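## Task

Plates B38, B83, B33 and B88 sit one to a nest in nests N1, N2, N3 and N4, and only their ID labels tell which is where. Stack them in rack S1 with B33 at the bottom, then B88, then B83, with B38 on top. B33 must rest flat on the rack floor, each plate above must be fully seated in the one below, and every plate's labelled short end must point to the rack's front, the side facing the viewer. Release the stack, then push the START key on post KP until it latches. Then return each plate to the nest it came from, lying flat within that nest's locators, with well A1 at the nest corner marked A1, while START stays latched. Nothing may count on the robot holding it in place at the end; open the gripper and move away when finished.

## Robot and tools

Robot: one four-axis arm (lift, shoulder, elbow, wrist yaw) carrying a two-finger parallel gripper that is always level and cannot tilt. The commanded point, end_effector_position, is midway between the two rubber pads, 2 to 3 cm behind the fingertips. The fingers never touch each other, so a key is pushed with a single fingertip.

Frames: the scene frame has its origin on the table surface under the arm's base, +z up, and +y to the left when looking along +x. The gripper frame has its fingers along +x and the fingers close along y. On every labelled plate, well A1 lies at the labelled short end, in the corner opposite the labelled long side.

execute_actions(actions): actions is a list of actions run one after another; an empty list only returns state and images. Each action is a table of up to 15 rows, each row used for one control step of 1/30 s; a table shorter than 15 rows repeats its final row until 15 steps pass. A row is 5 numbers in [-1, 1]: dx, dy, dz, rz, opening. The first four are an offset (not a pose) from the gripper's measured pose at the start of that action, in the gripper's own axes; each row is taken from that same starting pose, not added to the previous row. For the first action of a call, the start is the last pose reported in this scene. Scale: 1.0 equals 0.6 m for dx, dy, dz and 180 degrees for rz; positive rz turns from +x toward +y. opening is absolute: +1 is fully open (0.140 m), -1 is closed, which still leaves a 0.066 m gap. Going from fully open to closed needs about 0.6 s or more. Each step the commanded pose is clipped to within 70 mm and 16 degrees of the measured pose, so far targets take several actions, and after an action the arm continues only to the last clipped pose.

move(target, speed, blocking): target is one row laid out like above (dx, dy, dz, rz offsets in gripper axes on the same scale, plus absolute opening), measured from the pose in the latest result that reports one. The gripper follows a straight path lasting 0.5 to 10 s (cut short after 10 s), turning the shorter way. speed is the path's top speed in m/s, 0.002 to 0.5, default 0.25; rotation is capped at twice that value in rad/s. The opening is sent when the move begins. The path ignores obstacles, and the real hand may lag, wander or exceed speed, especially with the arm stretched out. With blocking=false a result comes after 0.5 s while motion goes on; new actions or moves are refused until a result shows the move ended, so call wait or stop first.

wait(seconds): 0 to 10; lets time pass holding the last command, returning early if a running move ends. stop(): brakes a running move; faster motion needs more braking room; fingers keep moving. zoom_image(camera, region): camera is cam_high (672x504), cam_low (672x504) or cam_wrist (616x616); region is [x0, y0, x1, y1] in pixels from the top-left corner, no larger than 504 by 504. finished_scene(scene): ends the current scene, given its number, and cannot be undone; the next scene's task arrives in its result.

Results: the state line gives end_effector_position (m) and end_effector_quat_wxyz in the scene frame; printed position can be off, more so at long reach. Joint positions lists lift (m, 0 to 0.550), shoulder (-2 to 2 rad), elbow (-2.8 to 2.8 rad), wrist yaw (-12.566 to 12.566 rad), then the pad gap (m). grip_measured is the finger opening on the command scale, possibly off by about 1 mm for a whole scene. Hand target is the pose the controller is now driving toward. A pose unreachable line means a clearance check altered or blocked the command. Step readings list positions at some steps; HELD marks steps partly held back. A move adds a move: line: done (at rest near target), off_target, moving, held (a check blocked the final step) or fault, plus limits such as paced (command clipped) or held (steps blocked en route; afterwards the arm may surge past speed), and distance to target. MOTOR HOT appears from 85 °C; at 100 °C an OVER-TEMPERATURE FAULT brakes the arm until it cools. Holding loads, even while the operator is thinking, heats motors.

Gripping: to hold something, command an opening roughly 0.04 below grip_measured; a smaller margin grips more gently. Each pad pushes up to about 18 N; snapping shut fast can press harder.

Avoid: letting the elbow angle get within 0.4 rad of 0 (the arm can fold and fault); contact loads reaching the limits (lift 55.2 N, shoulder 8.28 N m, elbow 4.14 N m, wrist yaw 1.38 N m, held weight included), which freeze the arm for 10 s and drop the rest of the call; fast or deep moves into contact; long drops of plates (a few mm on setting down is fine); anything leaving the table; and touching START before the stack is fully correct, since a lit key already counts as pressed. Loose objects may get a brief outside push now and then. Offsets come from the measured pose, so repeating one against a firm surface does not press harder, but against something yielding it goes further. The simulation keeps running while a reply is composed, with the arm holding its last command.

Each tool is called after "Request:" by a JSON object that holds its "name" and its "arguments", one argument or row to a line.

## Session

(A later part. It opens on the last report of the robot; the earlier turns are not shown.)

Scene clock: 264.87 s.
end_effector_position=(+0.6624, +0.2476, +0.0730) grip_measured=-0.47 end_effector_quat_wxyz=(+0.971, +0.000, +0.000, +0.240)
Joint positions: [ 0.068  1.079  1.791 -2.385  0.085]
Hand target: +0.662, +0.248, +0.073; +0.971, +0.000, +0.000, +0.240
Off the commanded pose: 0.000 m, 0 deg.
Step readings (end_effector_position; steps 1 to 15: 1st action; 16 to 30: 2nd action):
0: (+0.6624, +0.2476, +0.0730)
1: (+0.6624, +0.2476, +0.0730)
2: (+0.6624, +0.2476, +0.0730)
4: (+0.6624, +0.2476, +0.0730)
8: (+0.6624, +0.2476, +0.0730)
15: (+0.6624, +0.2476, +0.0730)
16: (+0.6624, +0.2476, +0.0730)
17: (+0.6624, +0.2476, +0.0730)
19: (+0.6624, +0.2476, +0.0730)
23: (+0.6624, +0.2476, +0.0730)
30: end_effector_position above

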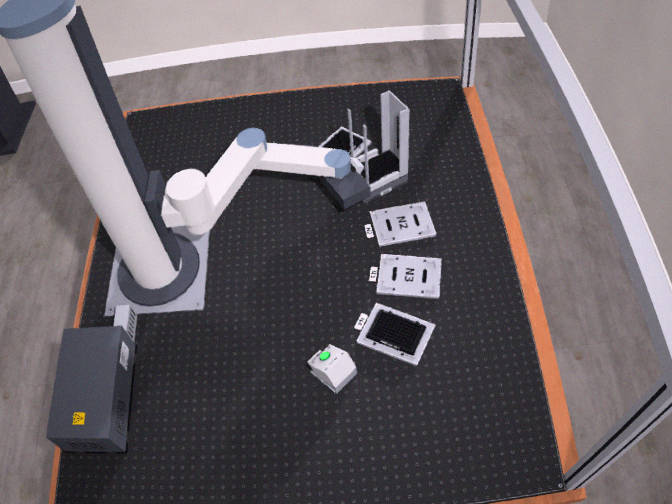

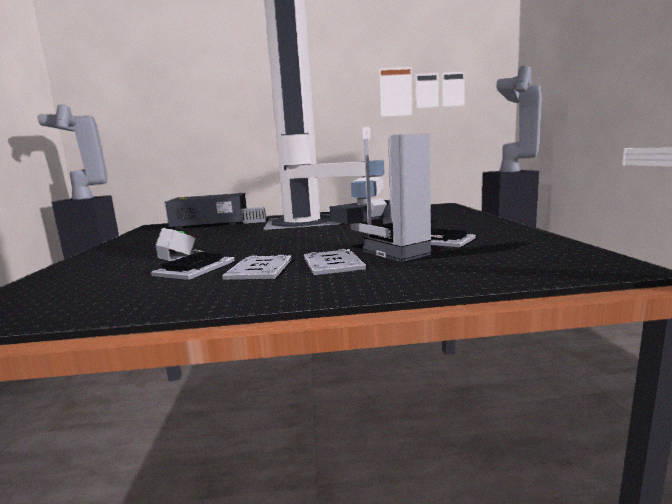

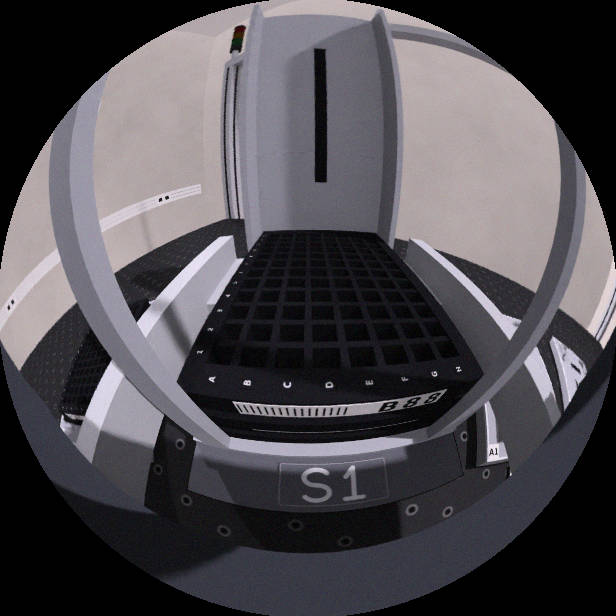

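Request:
{"name": "move", "arguments": {
  "target": [0,0,-0.0248,0,-0.51],
  "speed": 0.015
}}

Request:
{"name": "execute_actions", "arguments": {
  "actions": [
    [[0,0,0,0,0.1]]
  ]
}}

Request:
{"name": "move", "arguments": {
  "target": [0,0,0.49,0,0.1],
  "speed": 0.4
}}

Request:
{"name": "move", "arguments": {
  "target": [-0.1847,0.5577,0,0.217,0.1],
  "speed": 0.4
}}

Request:
{"name": "move", "arguments": {
  "target": [0,0,-0.44,0,0.1],
  "speed": 0.3
}}

Request:
{"name": "execute_actions", "arguments": {
  "actions": [
    [[0,0,0,0,-0.4]],
    [[0,0,0,0,-0.51]]
  ]
}}

Request:
{"name": "move", "arguments": {
  "target": [0,0,0.44,0,-0.51]
}}

Request:
{"name": "move", "arguments": {
  "target": [-0.0653,-0.29,0,-0.1144,-0.51]
}}

Request:
{"name": "move", "arguments": {
  "target": [0,0,-0.465,0,-0.51],
  "speed": 0.3
}}

Scene clock: 280.47 s.
end_effector_position=(+0.7057, -0.1024, +0.0300) grip_measured=-0.47 end_effector_quat_wxyz=(+0.995, +0.000, +0.000, -0.098)
Joint positions: [ 0.025  0.442  1.753 -2.392  0.085]
Hand target: +0.706, -0.102, +0.030; +0.995, +0.000, +0.000, -0.098
Off the commanded pose: 0.000 m, 0 deg.
move: done

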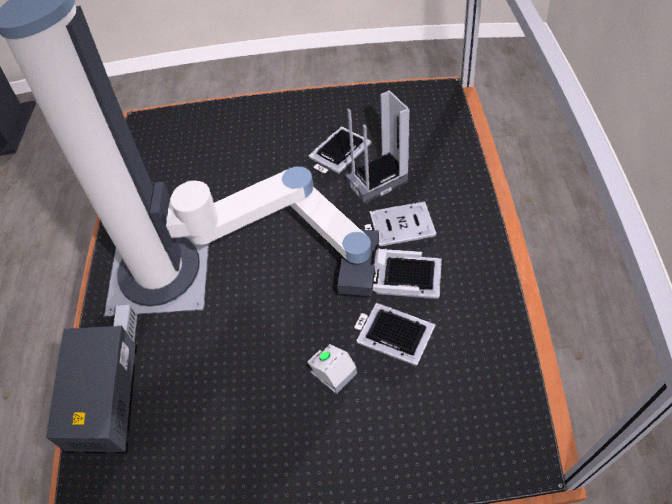

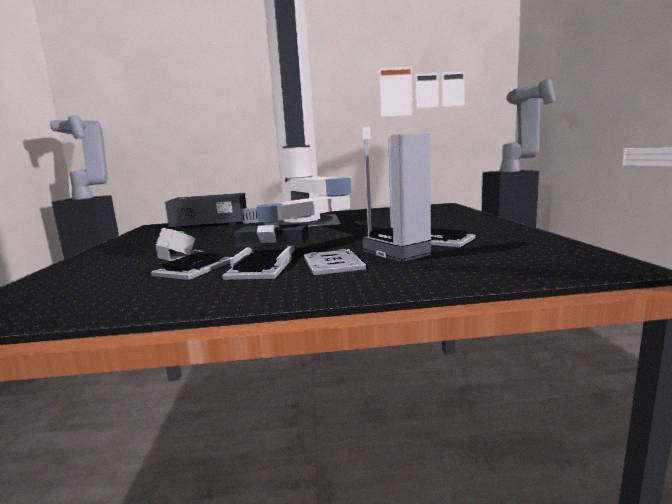

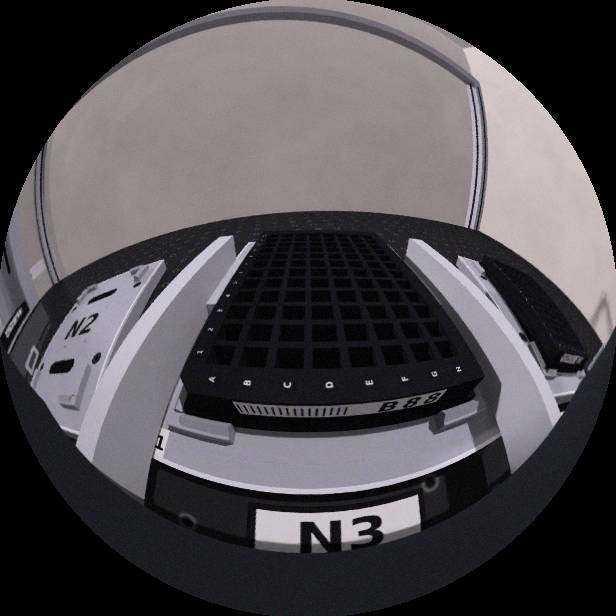

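Scene clock: 280.97 s.
end_effector_position=(+0.7057, -0.1024, +0.0300) grip_measured=+0.10 end_effector_quat_wxyz=(+0.995, +0.000, +0.000, -0.098)
Joint positions: [ 0.025  0.442  1.753 -2.392  0.107]
Hand target: +0.706, -0.102, +0.030; +0.995, +0.000, +0.000, -0.098
Off the commanded pose: 0.000 m, 0 deg.
Step readings (end_effector_position):
0: (+0.7057, -0.1024, +0.0300)
1: (+0.7057, -0.1024, +0.0300)
2: (+0.7057, -0.1024, +0.0300)
4: (+0.7057, -0.1024, +0.0300)
8: (+0.7057, -0.1024, +0.0300)
15: end_effector_position above

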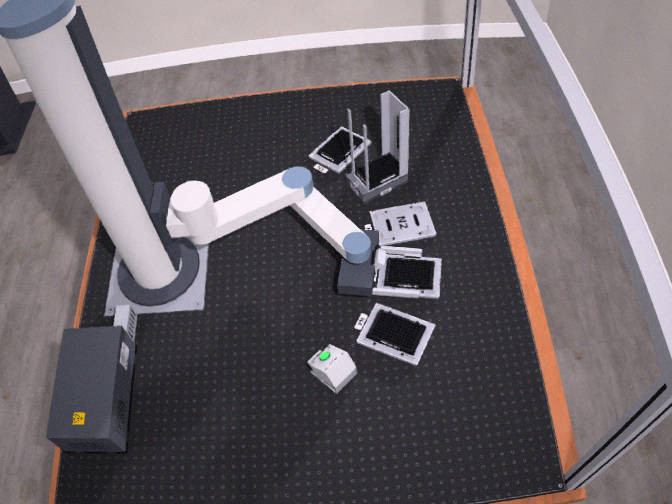

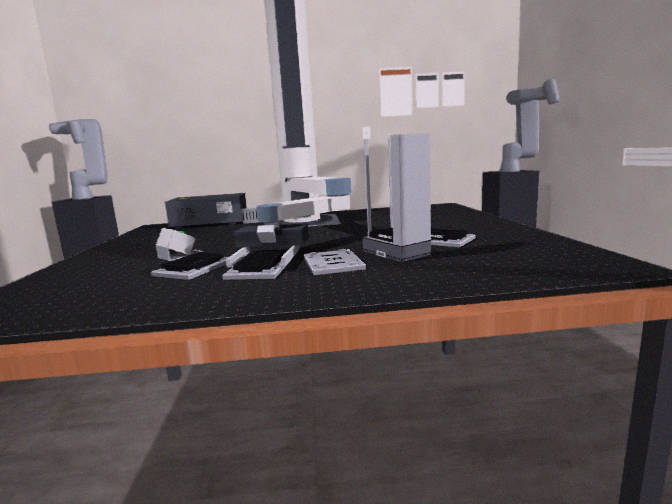

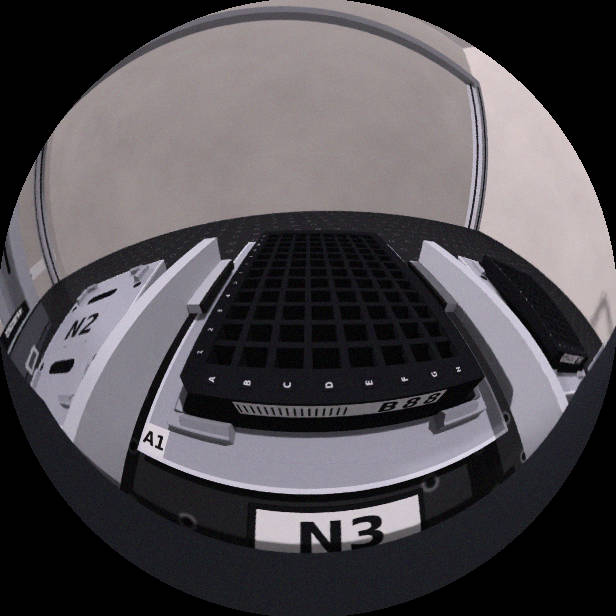

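Scene clock: 282.23 s.
end_effector_position=(+0.7057, -0.1024, +0.3241) grip_measured=+0.10 end_effector_quat_wxyz=(+0.995, +0.000, +0.000, -0.098)
Joint positions: [ 0.319  0.442  1.753 -2.392  0.107]
Hand target: +0.706, -0.102, +0.324; +0.995, +0.000, +0.000, -0.098
Off the commanded pose: 0.000 m, 0 deg.
move: done; limits=paced

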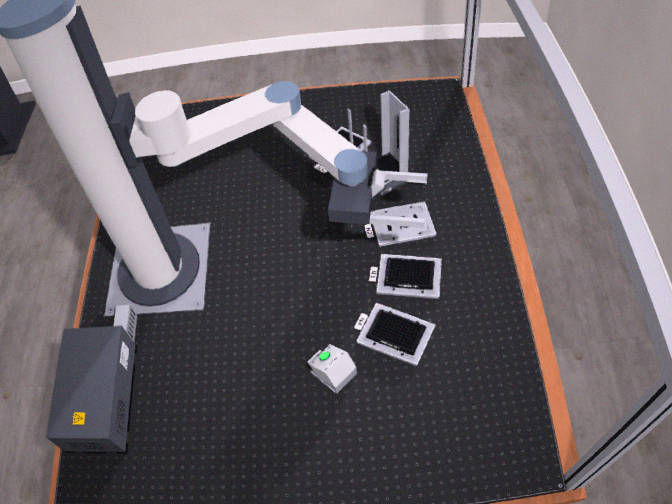

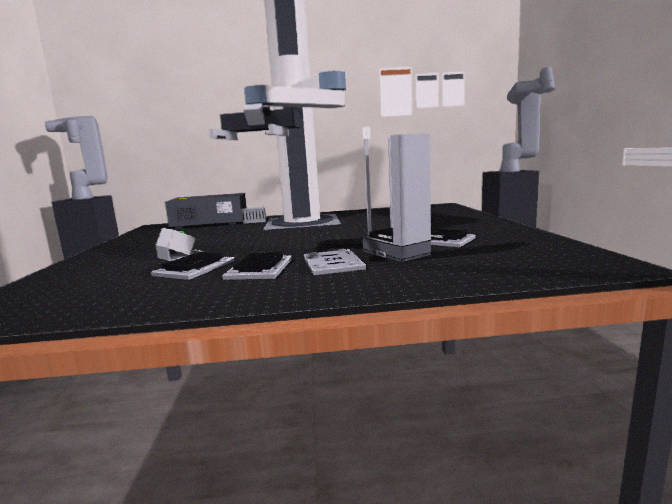

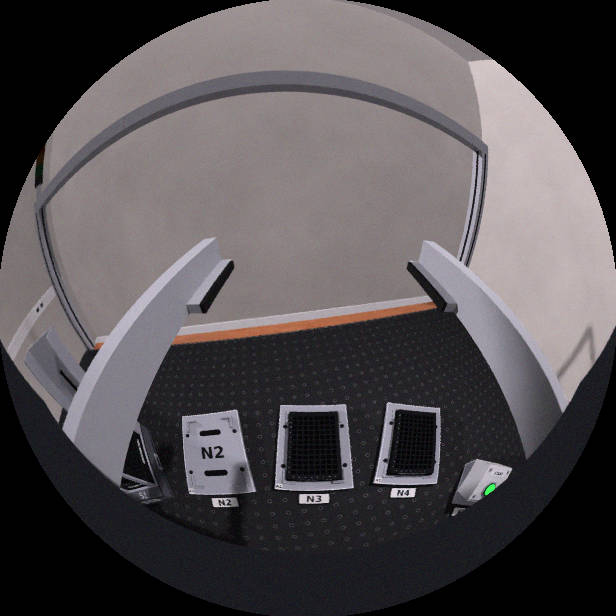

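Scene clock: 283.57 s.
end_effector_position=(+0.6624, +0.2476, +0.3241) grip_measured=+0.10 end_effector_quat_wxyz=(+0.971, +0.000, +0.000, +0.240)
Joint positions: [ 0.319  1.078  1.792 -2.384  0.107]
Hand target: +0.662, +0.247, +0.324; +0.971, +0.000, +0.000, +0.240
Off the commanded pose: 0.000 m, 0 deg.
move: done

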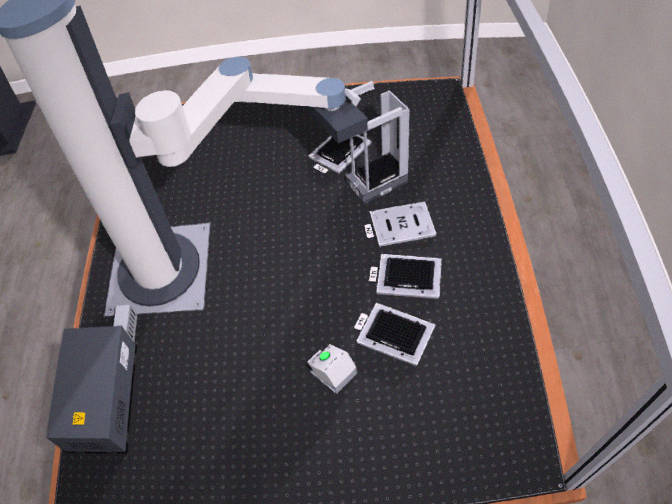

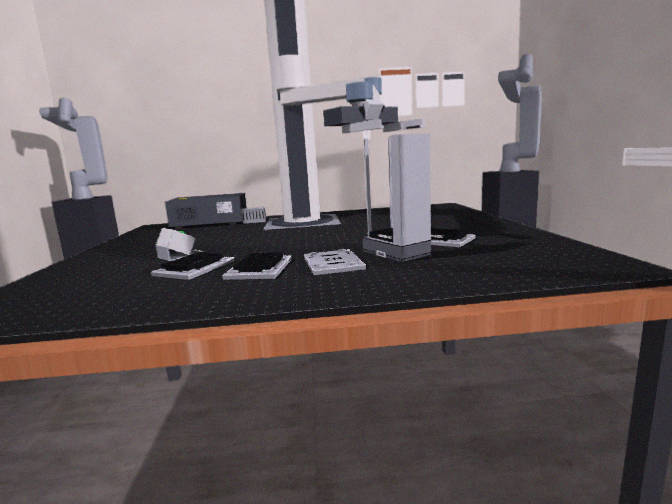

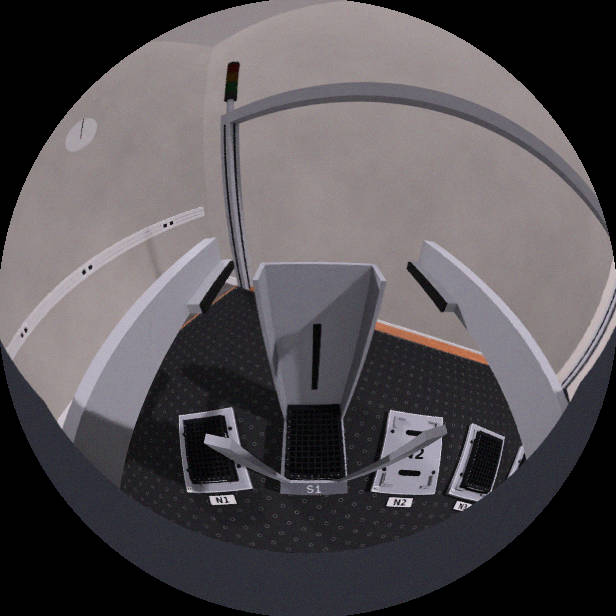

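Scene clock: 284.90 s.
end_effector_position=(+0.6624, +0.2476, +0.0600) grip_measured=+0.10 end_effector_quat_wxyz=(+0.971, +0.000, +0.000, +0.240)
Joint positions: [ 0.055  1.078  1.791 -2.384  0.107]
Hand target: +0.662, +0.248, +0.060; +0.971, +0.000, +0.000, +0.240
Off the commanded pose: 0.000 m, 0 deg.
move: done

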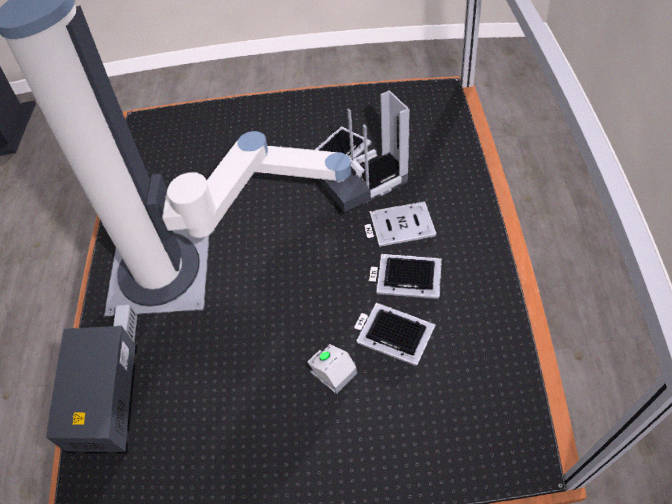

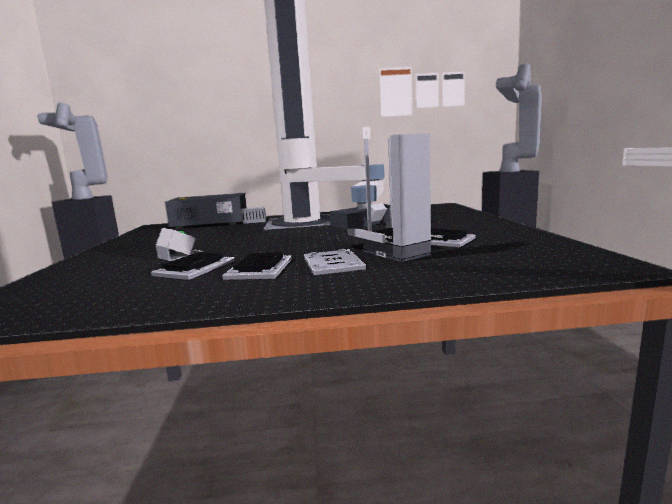

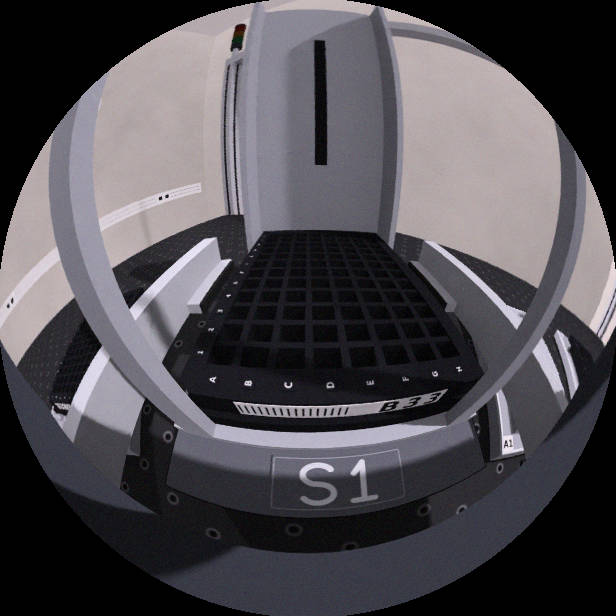

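Scene clock: 285.90 s.
end_effector_position=(+0.6624, +0.2476, +0.0600) grip_measured=-0.47 end_effector_quat_wxyz=(+0.971, +0.000, +0.000, +0.240)
Joint positions: [ 0.055  1.078  1.791 -2.384  0.085]
Hand target: +0.662, +0.248, +0.060; +0.971, +0.000, +0.000, +0.240
Off the commanded pose: 0.000 m, 0 deg.
Step readings (end_effector_position; steps 1 to 15: 1st action; 16 to 30: 2nd action):
0: (+0.6624, +0.2476, +0.0600)
1: (+0.6624, +0.2476, +0.0600)
2: (+0.6624, +0.2476, +0.0600)
4: (+0.6624, +0.2476, +0.0600)
8: (+0.6624, +0.2476, +0.0600)
15: (+0.6624, +0.2476, +0.0600)
16: (+0.6624, +0.2476, +0.0600)
17: (+0.6624, +0.2476, +0.0600)
19: (+0.6624, +0.2476, +0.0600)
23: (+0.6624, +0.2476, +0.0600)
30: end_effector_position above

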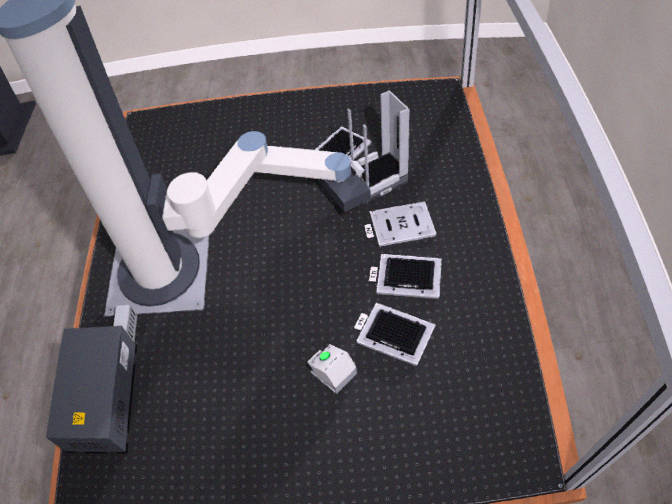

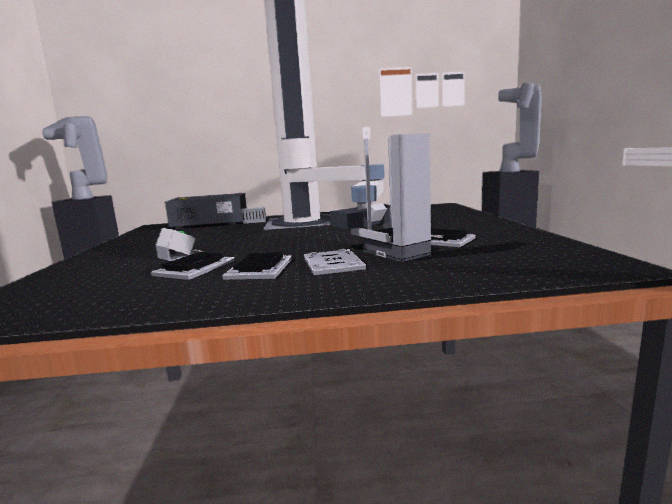

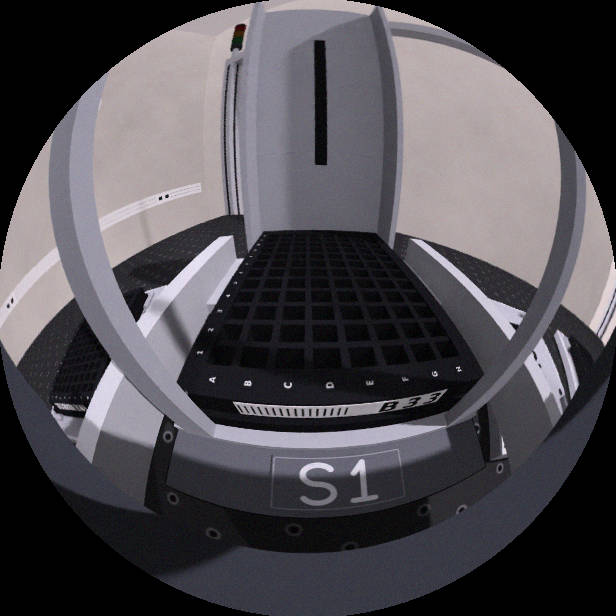

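Scene clock: 287.37 s.
end_effector_position=(+0.6624, +0.2476, +0.3241) grip_measured=-0.47 end_effector_quat_wxyz=(+0.971, +0.000, +0.000, +0.240)
Joint positions: [ 0.319  1.078  1.792 -2.384  0.085]
Hand target: +0.662, +0.248, +0.324; +0.971, +0.000, +0.000, +0.240
Off the commanded pose: 0.000 m, 0 deg.
move: done

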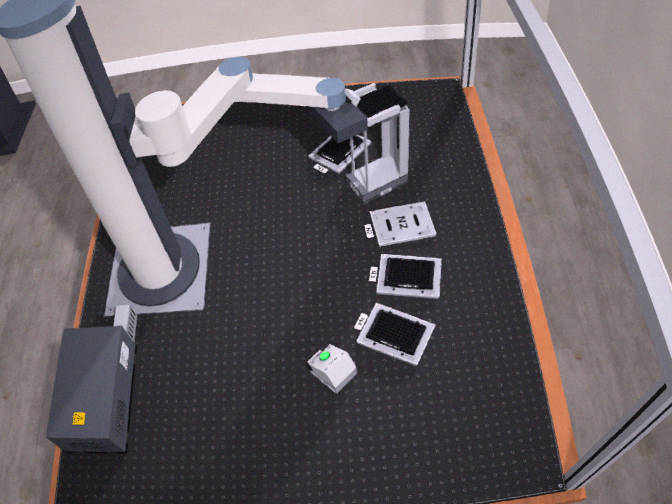

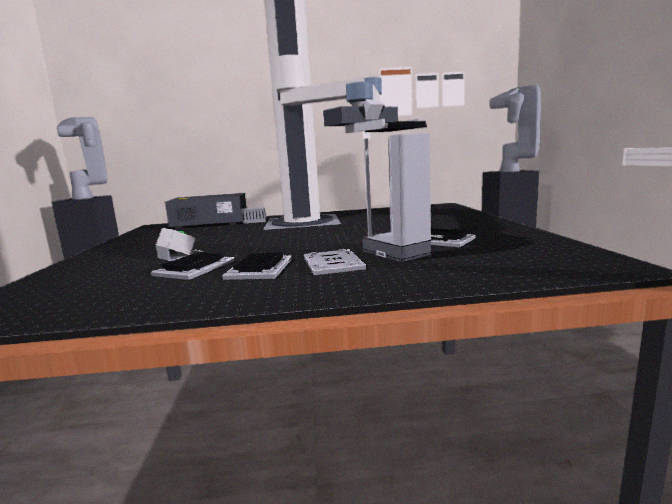

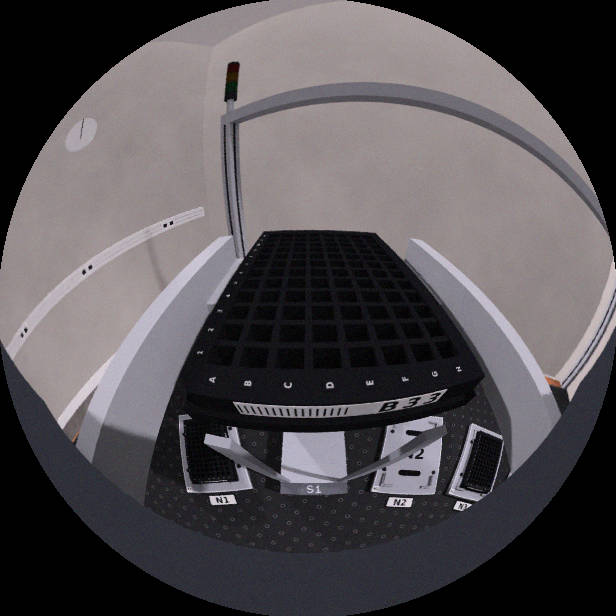

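Scene clock: 288.47 s.
end_effector_position=(+0.7089, +0.0753, +0.3241) grip_measured=-0.47 end_effector_quat_wxyz=(+0.998, +0.000, +0.000, +0.063)
Joint positions: [ 0.319  0.779  1.746 -2.398  0.085]
Hand target: +0.709, +0.075, +0.324; +0.998, +0.000, +0.000, +0.063
Off the commanded pose: 0.000 m, 0 deg.
move: done

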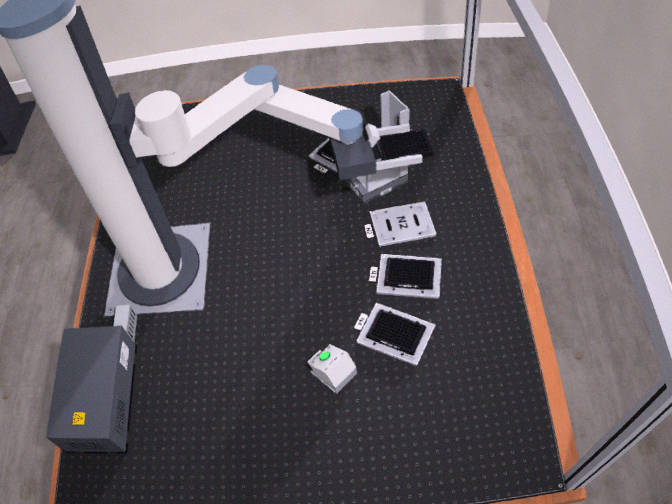

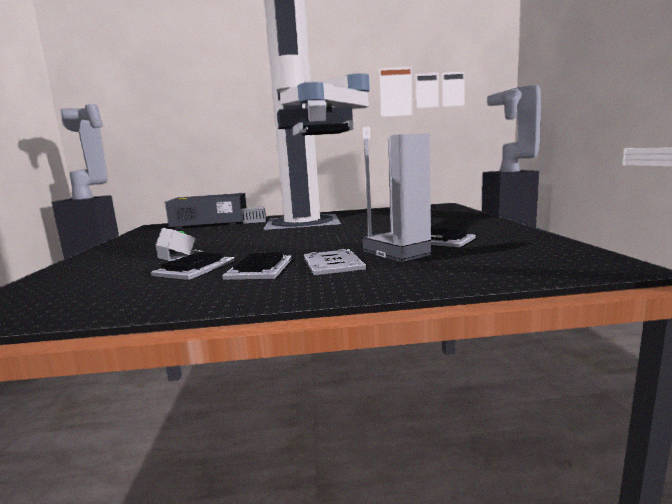

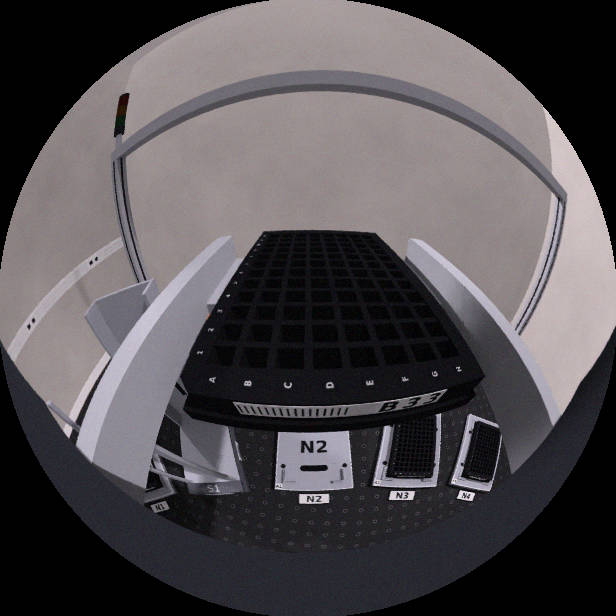

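Scene clock: 289.87 s.
end_effector_position=(+0.7089, +0.0752, +0.0450) grip_measured=-0.47 end_effector_quat_wxyz=(+0.998, +0.000, +0.000, +0.063)
Joint positions: [ 0.04   0.779  1.746 -2.398  0.085]
Hand target: +0.709, +0.075, +0.045; +0.998, +0.000, +0.000, +0.063
Off the commanded pose: 0.000 m, 0 deg.
move: done

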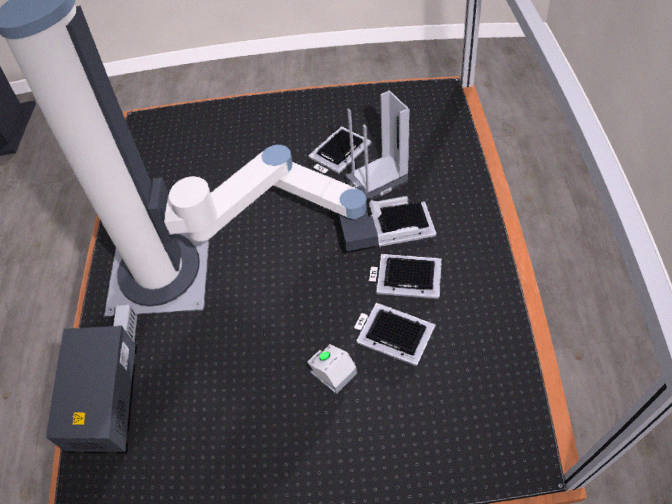

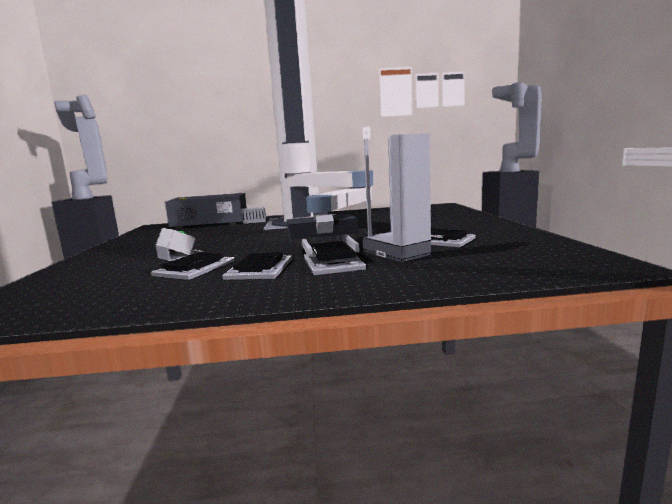

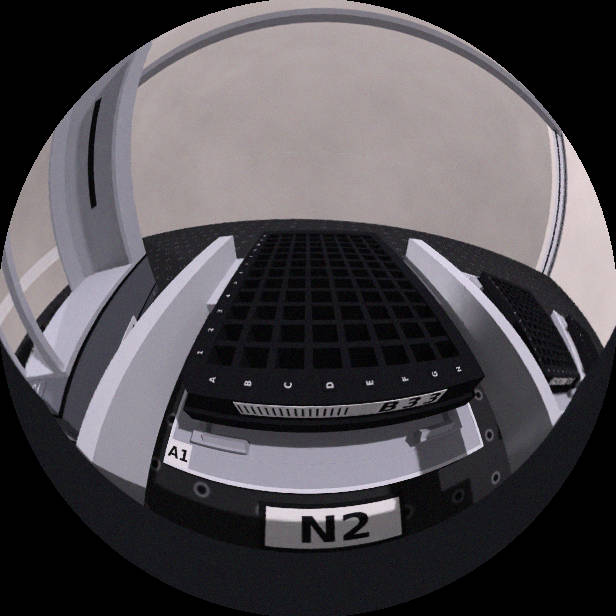

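Request:
{"name": "move", "arguments": {
  "target": [0,0.0003,-0.0248,0,-0.51],
  "speed": 0.015
}}

Request:
{"name": "execute_actions", "arguments": {
  "actions": [
    [[0,0,0,0,0.1]]
  ]
}}

Request:
{"name": "move", "arguments": {
  "target": [-0.2,0,0.2,0,0.1]
}}

Scene clock: 294.60 s.
end_effector_position=(+0.7089, +0.0753, +0.0301) grip_measured=-0.47 end_effector_quat_wxyz=(+0.998, +0.000, +0.000, +0.063)
Joint positions: [ 0.025  0.779  1.746 -2.398  0.085]
Hand target: +0.709, +0.075, +0.030; +0.998, +0.000, +0.000, +0.063
Off the commanded pose: 0.000 m, 0 deg.
move: done

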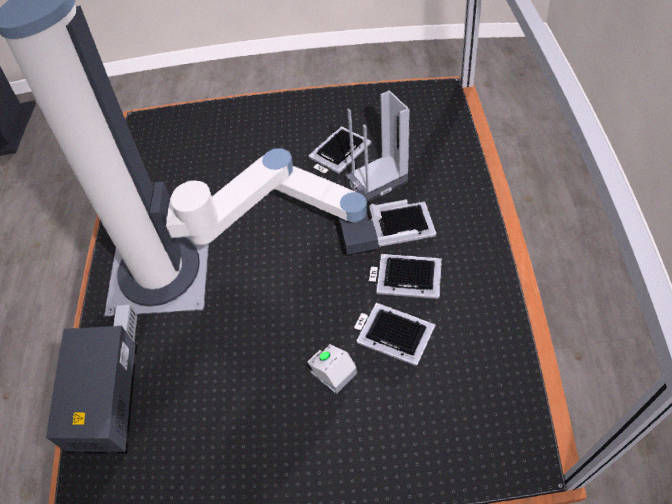

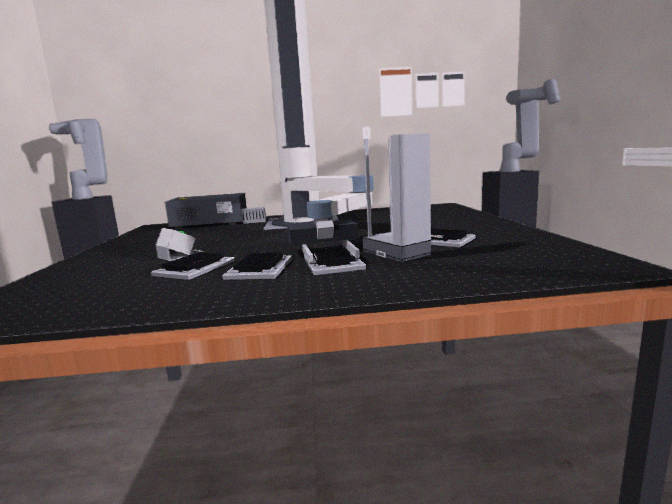

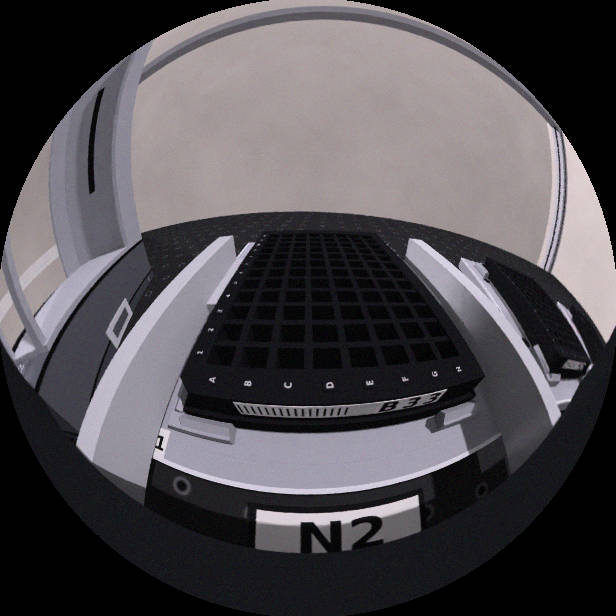

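Scene clock: 295.10 s.
end_effector_position=(+0.7089, +0.0753, +0.0301) grip_measured=+0.10 end_effector_quat_wxyz=(+0.998, +0.000, +0.000, +0.063)
Joint positions: [ 0.025  0.779  1.746 -2.399  0.107]
Hand target: +0.709, +0.075, +0.030; +0.998, +0.000, +0.000, +0.063
Off the commanded pose: 0.000 m, 0 deg.
Step readings (end_effector_position):
0: (+0.7089, +0.0753, +0.0301)
1: (+0.7089, +0.0753, +0.0301)
2: (+0.7089, +0.0753, +0.0301)
4: (+0.7089, +0.0753, +0.0301)
8: (+0.7089, +0.0753, +0.0301)
15: end_effector_position above

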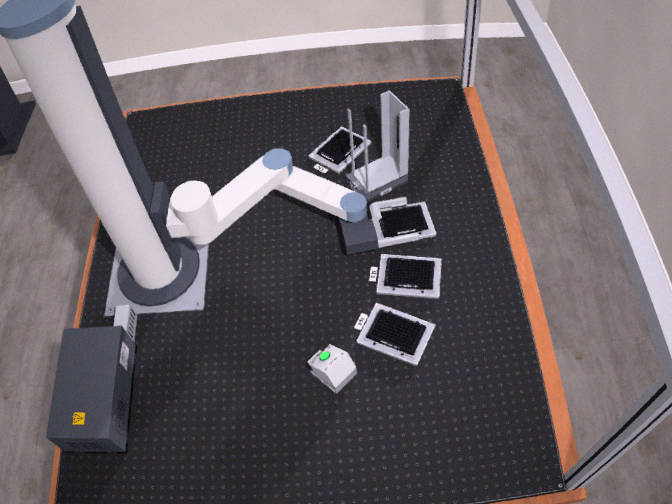

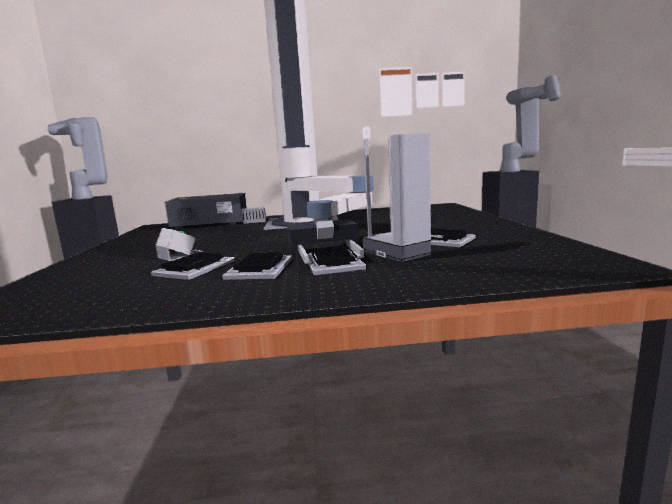

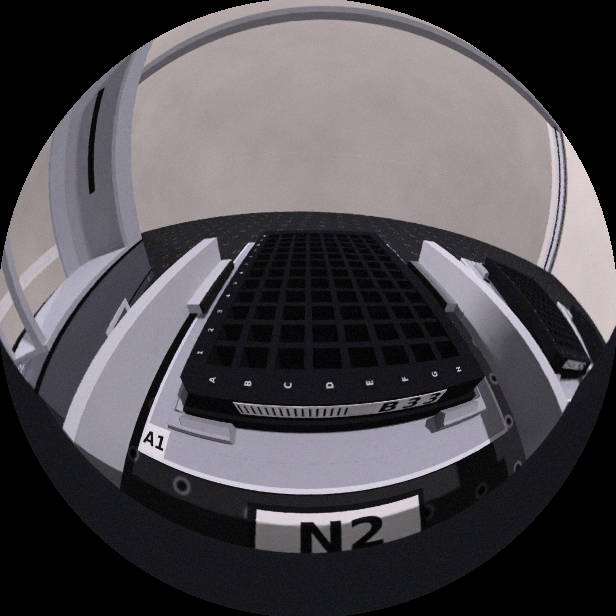

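Scene clock: 296.17 s.
end_effector_position=(+0.5898, +0.0603, +0.1501) grip_measured=+0.10 end_effector_quat_wxyz=(+0.998, +0.000, +0.000, +0.063)
Joint positions: [ 0.145  1.041  1.124 -2.04   0.107]
Hand target: +0.590, +0.060, +0.150; +0.998, +0.000, +0.000, +0.063
Off the commanded pose: 0.000 m, 0 deg.
move: done

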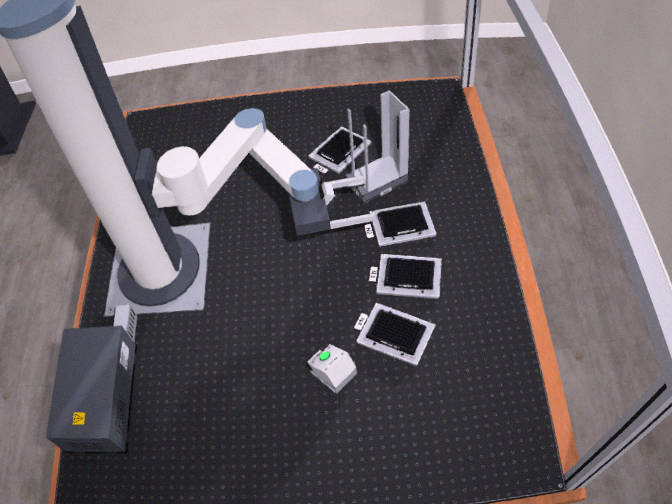

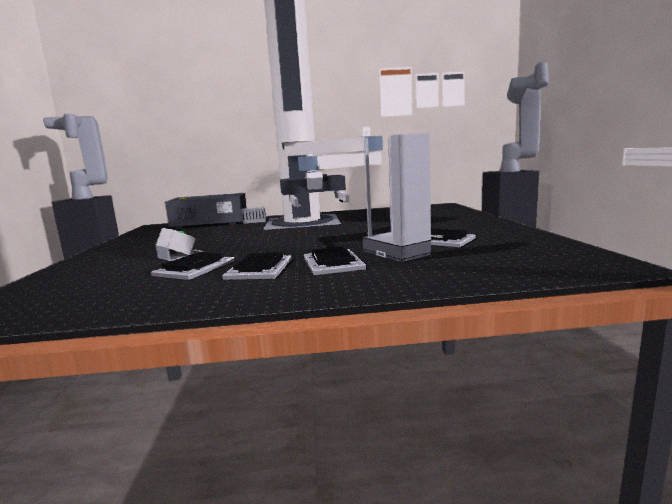

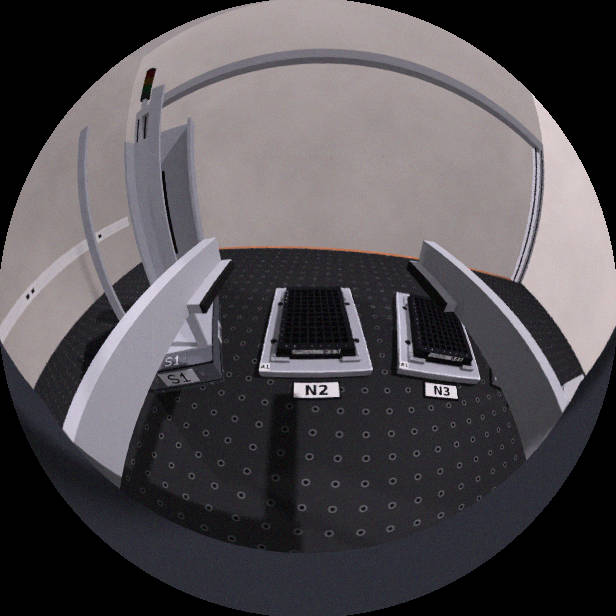

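Request:
{"name": "finished_scene", "arguments": {
  "scene": 2
}}

The scene is finished: the task was done.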